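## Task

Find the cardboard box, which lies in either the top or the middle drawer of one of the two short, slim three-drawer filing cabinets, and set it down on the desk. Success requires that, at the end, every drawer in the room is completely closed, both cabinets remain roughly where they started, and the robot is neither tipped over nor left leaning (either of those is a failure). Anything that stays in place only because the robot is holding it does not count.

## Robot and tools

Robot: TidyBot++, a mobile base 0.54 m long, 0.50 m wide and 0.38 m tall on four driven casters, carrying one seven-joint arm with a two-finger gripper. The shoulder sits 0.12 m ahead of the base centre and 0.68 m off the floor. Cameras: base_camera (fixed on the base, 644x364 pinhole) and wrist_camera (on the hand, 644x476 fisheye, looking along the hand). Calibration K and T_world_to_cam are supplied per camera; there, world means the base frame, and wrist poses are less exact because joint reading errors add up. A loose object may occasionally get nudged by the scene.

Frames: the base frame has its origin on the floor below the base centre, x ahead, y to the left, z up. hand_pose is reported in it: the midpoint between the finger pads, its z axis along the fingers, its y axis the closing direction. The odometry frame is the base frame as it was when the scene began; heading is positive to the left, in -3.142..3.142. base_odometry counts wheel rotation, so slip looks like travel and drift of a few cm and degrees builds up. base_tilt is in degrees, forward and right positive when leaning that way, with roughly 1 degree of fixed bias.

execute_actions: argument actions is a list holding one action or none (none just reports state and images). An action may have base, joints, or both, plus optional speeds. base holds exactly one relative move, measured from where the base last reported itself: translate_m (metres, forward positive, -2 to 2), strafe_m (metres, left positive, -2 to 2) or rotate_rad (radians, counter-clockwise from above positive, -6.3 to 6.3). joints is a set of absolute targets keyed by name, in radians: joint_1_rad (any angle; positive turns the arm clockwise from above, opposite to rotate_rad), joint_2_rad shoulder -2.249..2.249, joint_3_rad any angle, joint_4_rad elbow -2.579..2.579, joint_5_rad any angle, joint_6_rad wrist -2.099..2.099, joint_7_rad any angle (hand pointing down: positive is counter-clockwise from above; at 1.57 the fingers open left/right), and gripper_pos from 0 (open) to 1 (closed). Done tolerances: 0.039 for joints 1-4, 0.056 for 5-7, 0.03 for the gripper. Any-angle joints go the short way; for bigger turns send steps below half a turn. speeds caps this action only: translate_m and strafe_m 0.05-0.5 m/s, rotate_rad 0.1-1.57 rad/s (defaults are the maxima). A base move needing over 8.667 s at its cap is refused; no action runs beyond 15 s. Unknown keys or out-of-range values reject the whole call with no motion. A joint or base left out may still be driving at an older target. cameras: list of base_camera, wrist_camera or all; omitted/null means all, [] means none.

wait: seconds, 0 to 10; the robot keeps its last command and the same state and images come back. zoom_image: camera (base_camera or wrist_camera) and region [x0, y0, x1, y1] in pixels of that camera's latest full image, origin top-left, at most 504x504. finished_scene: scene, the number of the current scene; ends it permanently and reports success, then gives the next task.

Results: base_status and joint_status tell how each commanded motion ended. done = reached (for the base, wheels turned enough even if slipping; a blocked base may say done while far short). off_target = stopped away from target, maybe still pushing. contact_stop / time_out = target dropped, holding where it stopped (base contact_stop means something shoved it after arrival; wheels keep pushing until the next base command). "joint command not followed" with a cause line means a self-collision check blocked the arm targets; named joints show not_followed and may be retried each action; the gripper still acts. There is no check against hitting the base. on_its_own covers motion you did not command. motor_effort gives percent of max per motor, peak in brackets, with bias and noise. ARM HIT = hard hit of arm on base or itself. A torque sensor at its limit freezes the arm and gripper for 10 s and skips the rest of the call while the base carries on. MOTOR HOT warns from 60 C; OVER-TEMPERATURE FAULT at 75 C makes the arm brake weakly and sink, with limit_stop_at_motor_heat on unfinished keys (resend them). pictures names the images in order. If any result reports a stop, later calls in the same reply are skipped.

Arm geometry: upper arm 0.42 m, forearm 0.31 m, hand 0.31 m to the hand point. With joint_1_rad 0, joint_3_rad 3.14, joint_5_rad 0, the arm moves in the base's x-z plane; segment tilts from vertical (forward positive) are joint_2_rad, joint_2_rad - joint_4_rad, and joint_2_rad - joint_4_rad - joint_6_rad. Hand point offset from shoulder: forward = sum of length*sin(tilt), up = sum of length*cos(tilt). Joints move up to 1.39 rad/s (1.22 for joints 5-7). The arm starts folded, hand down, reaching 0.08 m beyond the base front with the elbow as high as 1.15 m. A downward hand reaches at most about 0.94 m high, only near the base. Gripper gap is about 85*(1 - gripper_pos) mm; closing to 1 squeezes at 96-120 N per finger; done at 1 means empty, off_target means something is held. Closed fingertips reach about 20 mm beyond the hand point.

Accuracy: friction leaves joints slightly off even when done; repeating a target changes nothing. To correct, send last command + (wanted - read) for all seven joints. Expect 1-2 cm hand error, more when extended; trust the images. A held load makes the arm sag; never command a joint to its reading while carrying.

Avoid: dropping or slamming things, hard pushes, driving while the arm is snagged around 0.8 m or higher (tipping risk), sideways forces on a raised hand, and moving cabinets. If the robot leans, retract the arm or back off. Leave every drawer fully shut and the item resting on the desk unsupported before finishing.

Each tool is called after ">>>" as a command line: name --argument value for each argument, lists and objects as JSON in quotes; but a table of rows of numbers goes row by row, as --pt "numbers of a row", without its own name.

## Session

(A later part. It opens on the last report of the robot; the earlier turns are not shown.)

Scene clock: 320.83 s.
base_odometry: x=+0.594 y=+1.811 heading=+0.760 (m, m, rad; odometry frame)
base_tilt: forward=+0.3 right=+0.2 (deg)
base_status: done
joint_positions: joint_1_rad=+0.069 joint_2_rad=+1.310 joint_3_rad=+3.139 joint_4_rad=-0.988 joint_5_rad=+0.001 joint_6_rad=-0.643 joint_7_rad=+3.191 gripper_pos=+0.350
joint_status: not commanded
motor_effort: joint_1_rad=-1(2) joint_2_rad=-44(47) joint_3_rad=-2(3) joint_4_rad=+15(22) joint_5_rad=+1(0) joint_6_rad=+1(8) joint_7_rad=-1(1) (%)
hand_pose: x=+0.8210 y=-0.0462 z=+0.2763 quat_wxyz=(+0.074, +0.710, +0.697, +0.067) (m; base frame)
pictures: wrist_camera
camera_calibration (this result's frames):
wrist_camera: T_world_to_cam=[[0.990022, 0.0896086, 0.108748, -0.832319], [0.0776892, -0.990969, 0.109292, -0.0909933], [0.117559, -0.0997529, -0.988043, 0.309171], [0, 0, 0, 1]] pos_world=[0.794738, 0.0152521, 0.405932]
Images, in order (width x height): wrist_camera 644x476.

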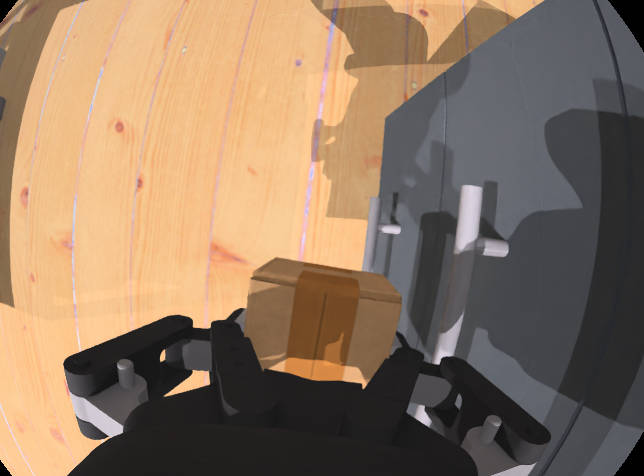

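>>> execute_actions --actions '[{"base":{"translate_m":0.02},"speeds":{"translate_m":0.05}}]' --cameras '["wrist_camera"]'

>>> execute_actions --actions '[{"base":{"translate_m":-0.2}}]' --cameras '["wrist_camera"]'

>>> execute_actions --actions '[{"base":{"strafe_m":-1.35},"joints":{"joint_1_rad":0,"joint_2_rad":0.08,"joint_4_rad":-0.5,"joint_6_rad":-2.05,"joint_7_rad":1.57},"speeds":{"strafe_m":0.4}}]'

Scene clock: 337.33 s.
base_odometry: x=+0.609 y=+1.825 heading=+0.761 (m, m, rad; odometry frame)
base_tilt: forward=+0.3 right=+0.2 (deg)
base_status: done
joint_positions: joint_1_rad=+0.069 joint_2_rad=+1.310 joint_3_rad=+3.139 joint_4_rad=-0.988 joint_5_rad=+0.001 joint_6_rad=-0.642 joint_7_rad=+3.191 gripper_pos=+0.350
joint_status: not commanded
motor_effort: joint_1_rad=+0(2) joint_2_rad=-43(45) joint_3_rad=-2(3) joint_4_rad=+14(16) joint_5_rad=+1(0) joint_6_rad=+1(1) joint_7_rad=-1(1) (%)
hand_pose: x=+0.8213 y=-0.0463 z=+0.2763 quat_wxyz=(+0.075, +0.710, +0.697, +0.067) (m; base frame)
pictures: wrist_camera
camera_calibration (this result's frames):
wrist_camera: T_world_to_cam=[[0.989943, 0.0894988, 0.109554, -0.832748], [0.0774836, -0.990972, 0.109411, -0.0909862], [0.118357, -0.099822, -0.987941, 0.308521], [0, 0, 0, 1]] pos_world=[0.794908, 0.0151624, 0.405986]
Images, in order (width x height): wrist_camera 644x476.

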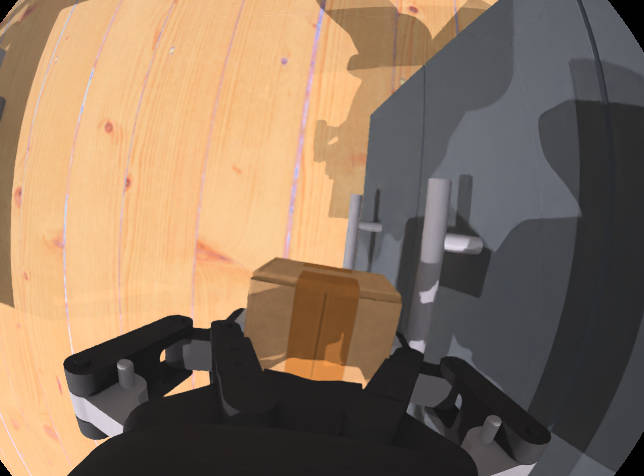

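Scene clock: 339.00 s.
base_odometry: x=+0.464 y=+1.687 heading=+0.761 (m, m, rad; odometry frame)
base_tilt: forward=+0.3 right=+0.3 (deg)
base_status: done
joint_positions: joint_1_rad=+0.072 joint_2_rad=+1.310 joint_3_rad=+3.139 joint_4_rad=-0.986 joint_5_rad=+0.001 joint_6_rad=-0.641 joint_7_rad=+3.191 gripper_pos=+0.350
joint_status: not commanded
motor_effort: joint_1_rad=-1(6) joint_2_rad=-44(47) joint_3_rad=-2(5) joint_4_rad=+15(18) joint_5_rad=+1(0) joint_6_rad=+2(2) joint_7_rad=-1(1) (%)
hand_pose: x=+0.8223 y=-0.0484 z=+0.2769 quat_wxyz=(+0.076, +0.711, +0.696, +0.068) (m; base frame)
pictures: wrist_camera
camera_calibration (this result's frames):
wrist_camera: T_world_to_cam=[[0.989862, 0.0867197, 0.112483, -0.834552], [0.0743481, -0.991161, 0.109873, -0.0907506], [0.121017, -0.100396, -0.98756, 0.306381], [0, 0, 0, 1]] pos_world=[0.795762, 0.0131832, 0.406414]
Images, in order (width x height): wrist_camera 644x476.

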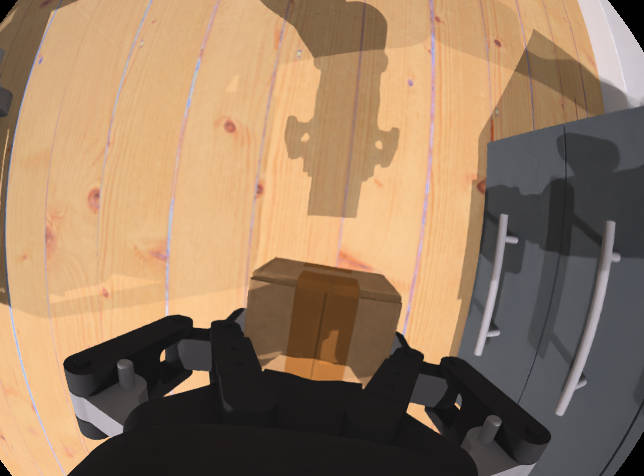

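Scene clock: 343.53 s.
base_odometry: x=+1.394 y=+0.709 heading=+0.761 (m, m, rad; odometry frame)
base_tilt: forward=+0.2 right=+0.2 (deg)
base_status: done
joint_positions: joint_1_rad=+0.009 joint_2_rad=+0.083 joint_3_rad=+3.139 joint_4_rad=-0.512 joint_5_rad=+0.001 joint_6_rad=-2.023 joint_7_rad=+1.589 gripper_pos=+0.350
joint_status: all done
motor_effort: joint_1_rad=-1(2) joint_2_rad=-13(49) joint_3_rad=-1(2) joint_4_rad=+14(20) joint_5_rad=+1(0) joint_6_rad=+4(4) joint_7_rad=-1(1) (%)
hand_pose: x=+0.4857 y=-0.0013 z=+1.0921 quat_wxyz=(+0.003, +0.966, +0.006, +0.259) (m; base frame)
pictures: base_camera, wrist_camera
camera_calibration (this result's frames):
wrist_camera: T_world_to_cam=[[0.147231, -0.989005, -0.0138922, -0.0512238], [-0.895932, -0.127398, -0.42553, 0.948419], [0.419082, 0.0750977, -0.904838, 0.922077], [0, 0, 0, 1]] pos_world=[0.470835, 0.000920525, 1.2372]
Images, in order (width x height): base_camera 644x364, wrist_camera 644x476.

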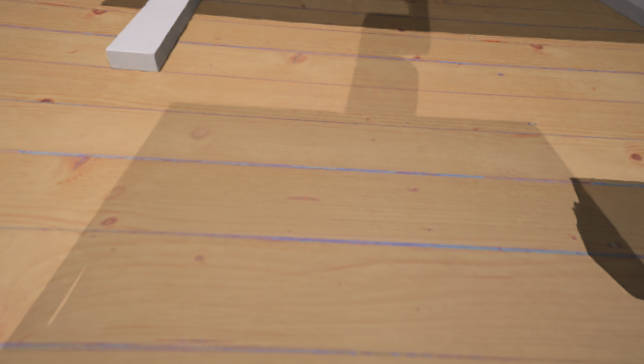

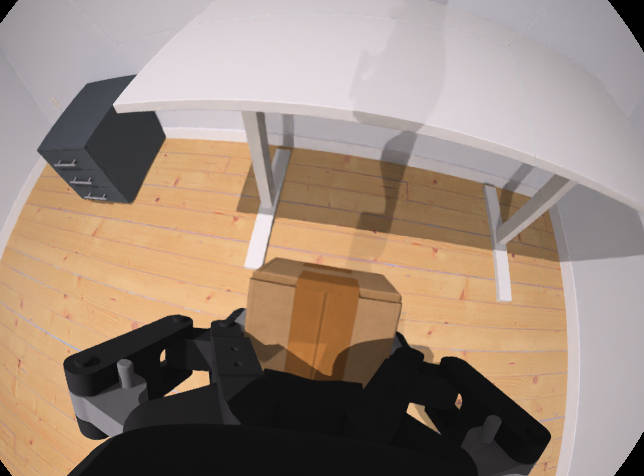

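>>> execute_actions --actions '[{"base":{"translate_m":0.45},"speeds":{"translate_m":0.3}}]' --cameras '["wrist_camera"]'

>>> execute_actions --actions '[{"joints":{"joint_2_rad":0.27,"joint_4_rad":-0.56,"joint_6_rad":-2.08}}]' --cameras '["wrist_camera"]'

Scene clock: 354.80 s.
base_odometry: x=+1.721 y=+1.019 heading=+0.760 (m, m, rad; odometry frame)
base_tilt: forward=+0.2 right=+0.3 (deg)
base_status: done
joint_positions: joint_1_rad=+0.008 joint_2_rad=+0.085 joint_3_rad=+3.139 joint_4_rad=-0.511 joint_5_rad=+0.001 joint_6_rad=-2.023 joint_7_rad=+1.589 gripper_pos=+0.350
joint_status: not commanded
motor_effort: joint_1_rad=-1(1) joint_2_rad=-14(17) joint_3_rad=-1(1) joint_4_rad=+14(14) joint_5_rad=+1(1) joint_6_rad=+3(4) joint_7_rad=-2(1) (%)
hand_pose: x=+0.4865 y=-0.0013 z=+1.0914 quat_wxyz=(+0.003, +0.966, +0.006, +0.258) (m; base frame)
pictures: wrist_camera
camera_calibration (this result's frames):
wrist_camera: T_world_to_cam=[[0.147277, -0.988994, -0.0141838, -0.0510355], [-0.896717, -0.127457, -0.423855, 0.947404], [0.417382, 0.075143, -0.905619, 0.922804], [0, 0, 0, 1]] pos_world=[0.471908, 0.000937022, 1.23655]
Images, in order (width x height): wrist_camera 644x476.

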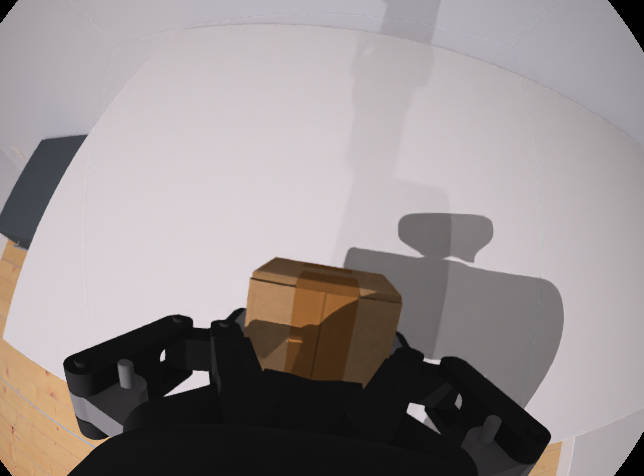

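Scene clock: 356.23 s.
base_odometry: x=+1.721 y=+1.019 heading=+0.760 (m, m, rad; odometry frame)
base_tilt: forward=+0.2 right=+0.3 (deg)
base_status: not commanded
joint_positions: joint_1_rad=+0.008 joint_2_rad=+0.280 joint_3_rad=+3.139 joint_4_rad=-0.559 joint_5_rad=+0.001 joint_6_rad=-2.047 joint_7_rad=+1.589 gripper_pos=+0.350
joint_status: all done
motor_effort: joint_1_rad=+0(0) joint_2_rad=-21(26) joint_3_rad=-2(2) joint_4_rad=+15(17) joint_5_rad=+1(1) joint_6_rad=+2(4) joint_7_rad=-1(1) (%)
hand_pose: x=+0.5480 y=-0.0018 z=+0.9952 quat_wxyz=(+0.002, +0.992, +0.006, +0.128) (m; base frame)
pictures: wrist_camera
camera_calibration (this result's frames):
wrist_camera: T_world_to_cam=[[0.138088, -0.988918, -0.0545175, -0.0168086], [-0.976692, -0.126835, -0.173161, 0.756016], [0.164327, 0.0771583, -0.983384, 1.02607], [0, 0, 0, 1]] pos_world=[0.572104, 0.0000967677, 1.13902]
Images, in order (width x height): wrist_camera 644x476.

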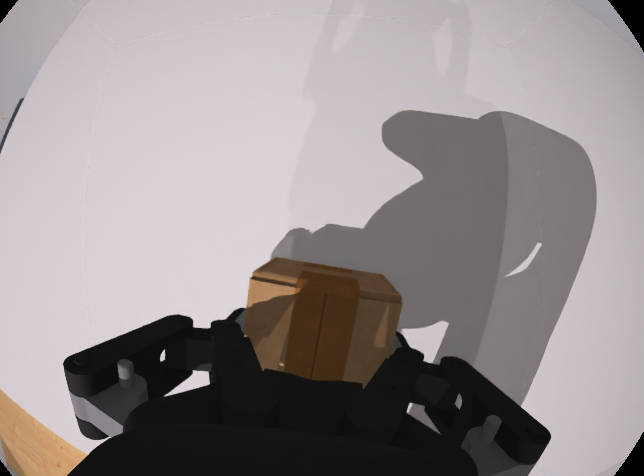

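>>> execute_actions --actions '[{"joints":{"joint_2_rad":0.33}}]' --cameras '["wrist_camera"]'

Scene clock: 373.83 s.
base_odometry: x=+1.721 y=+1.019 heading=+0.760 (m, m, rad; odometry frame)
base_tilt: forward=+0.2 right=+0.2 (deg)
base_status: not commanded
joint_positions: joint_1_rad=+0.008 joint_2_rad=+0.307 joint_3_rad=+3.139 joint_4_rad=-0.539 joint_5_rad=+0.001 joint_6_rad=-2.054 joint_7_rad=+1.589 gripper_pos=+0.350
joint_status: all done
motor_effort: joint_1_rad=-1(1) joint_2_rad=-14(25) joint_3_rad=-1(2) joint_4_rad=+8(16) joint_5_rad=+1(2) joint_6_rad=-2(5) joint_7_rad=-1(1) (%)
hand_pose: x=+0.5559 y=-0.0019 z=+0.9894 quat_wxyz=(+0.002, +0.993, +0.006, +0.121) (m; base frame)
pictures: wrist_camera
camera_calibration (this result's frames):
wrist_camera: T_world_to_cam=[[0.137327, -0.988912, -0.0565169, -0.015898], [-0.978936, -0.126797, -0.160022, 0.751053], [0.151082, 0.0773018, -0.985494, 1.0285], [0, 0, 0, 1]] pos_world=[0.582027, 0.0000040377, 1.13287]
Images, in order (width x height): wrist_camera 644x476.

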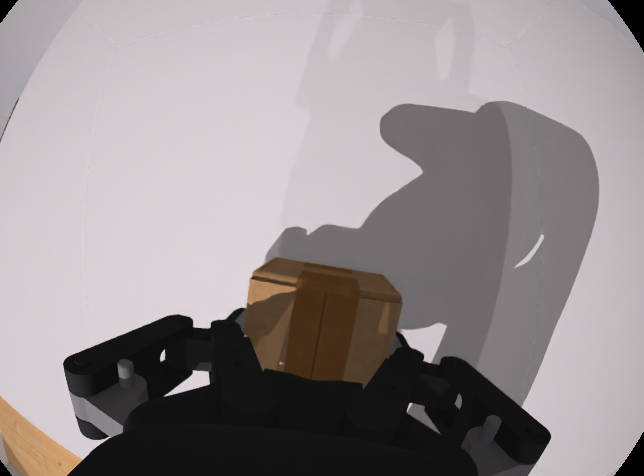

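Contact. Release and lift.

>>> execute_actions --actions '[{"joints":{"joint_2_rad":0.28,"gripper_pos":0.0}}]' --cameras '[]'

>>> execute_actions --actions '[{"joints":{"joint_2_rad":0.2,"joint_4_rad":-0.3}}]' --cameras '["wrist_camera"]'

Scene clock: 379.37 s.
base_odometry: x=+1.721 y=+1.019 heading=+0.760 (m, m, rad; odometry frame)
base_tilt: forward=+0.2 right=+0.3 (deg)
base_status: not commanded
joint_positions: joint_1_rad=+0.008 joint_2_rad=+0.295 joint_3_rad=+3.139 joint_4_rad=-0.561 joint_5_rad=+0.001 joint_6_rad=-2.054 joint_7_rad=+1.589 gripper_pos=+0.000
joint_status: all done
motor_effort: joint_1_rad=-1(0) joint_2_rad=-22(25) joint_3_rad=-2(2) joint_4_rad=+15(16) joint_5_rad=+1(1) joint_6_rad=+1(2) joint_7_rad=-1(1) (%)
hand_pose: x=+0.5501 y=-0.0018 z=+0.9876 quat_wxyz=(+0.002, +0.993, +0.006, +0.116) (m; base frame)
pictures: none
No camera images: the call's "cameras" was empty. Leave "cameras" out to get every camera's image.

Scene clock: 380.70 s.
base_odometry: x=+1.721 y=+1.019 heading=+0.760 (m, m, rad; odometry frame)
base_tilt: forward=+0.2 right=+0.2 (deg)
base_status: not commanded
joint_positions: joint_1_rad=+0.008 joint_2_rad=+0.201 joint_3_rad=+3.139 joint_4_rad=-0.306 joint_5_rad=+0.001 joint_6_rad=-2.054 joint_7_rad=+1.589 gripper_pos=+0.000
joint_status: all done
motor_effort: joint_1_rad=+0(1) joint_2_rad=-15(23) joint_3_rad=-2(2) joint_4_rad=+12(16) joint_5_rad=+1(1) joint_6_rad=+4(4) joint_7_rad=-1(0) (%)
hand_pose: x=+0.5265 y=-0.0017 z=+1.1087 quat_wxyz=(+0.004, +0.958, +0.005, +0.286) (m; base frame)
pictures: wrist_camera
camera_calibration (this result's frames):
wrist_camera: T_world_to_cam=[[0.147779, -0.989005, -0.00548399, -0.0669746], [-0.870409, -0.127422, -0.475554, 1.03407], [0.469626, 0.0750504, -0.87967, 0.865465], [0, 0, 0, 1]] pos_world=[0.503518, 0.000571446, 1.25271]
Images, in order (width x height): wrist_camera 644x476.

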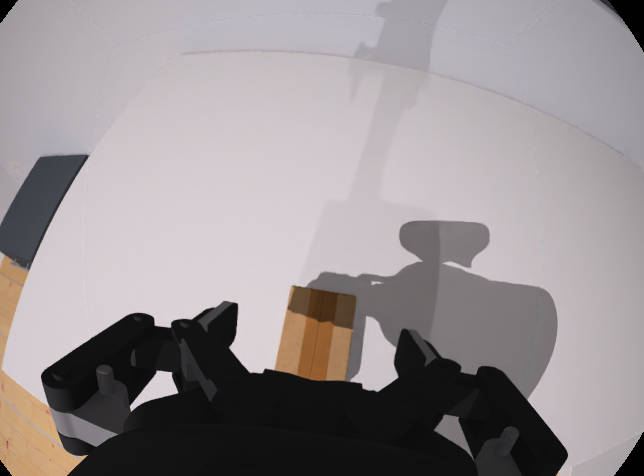

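>>> finished_scene --scene 2

The scene is finished: the task was done.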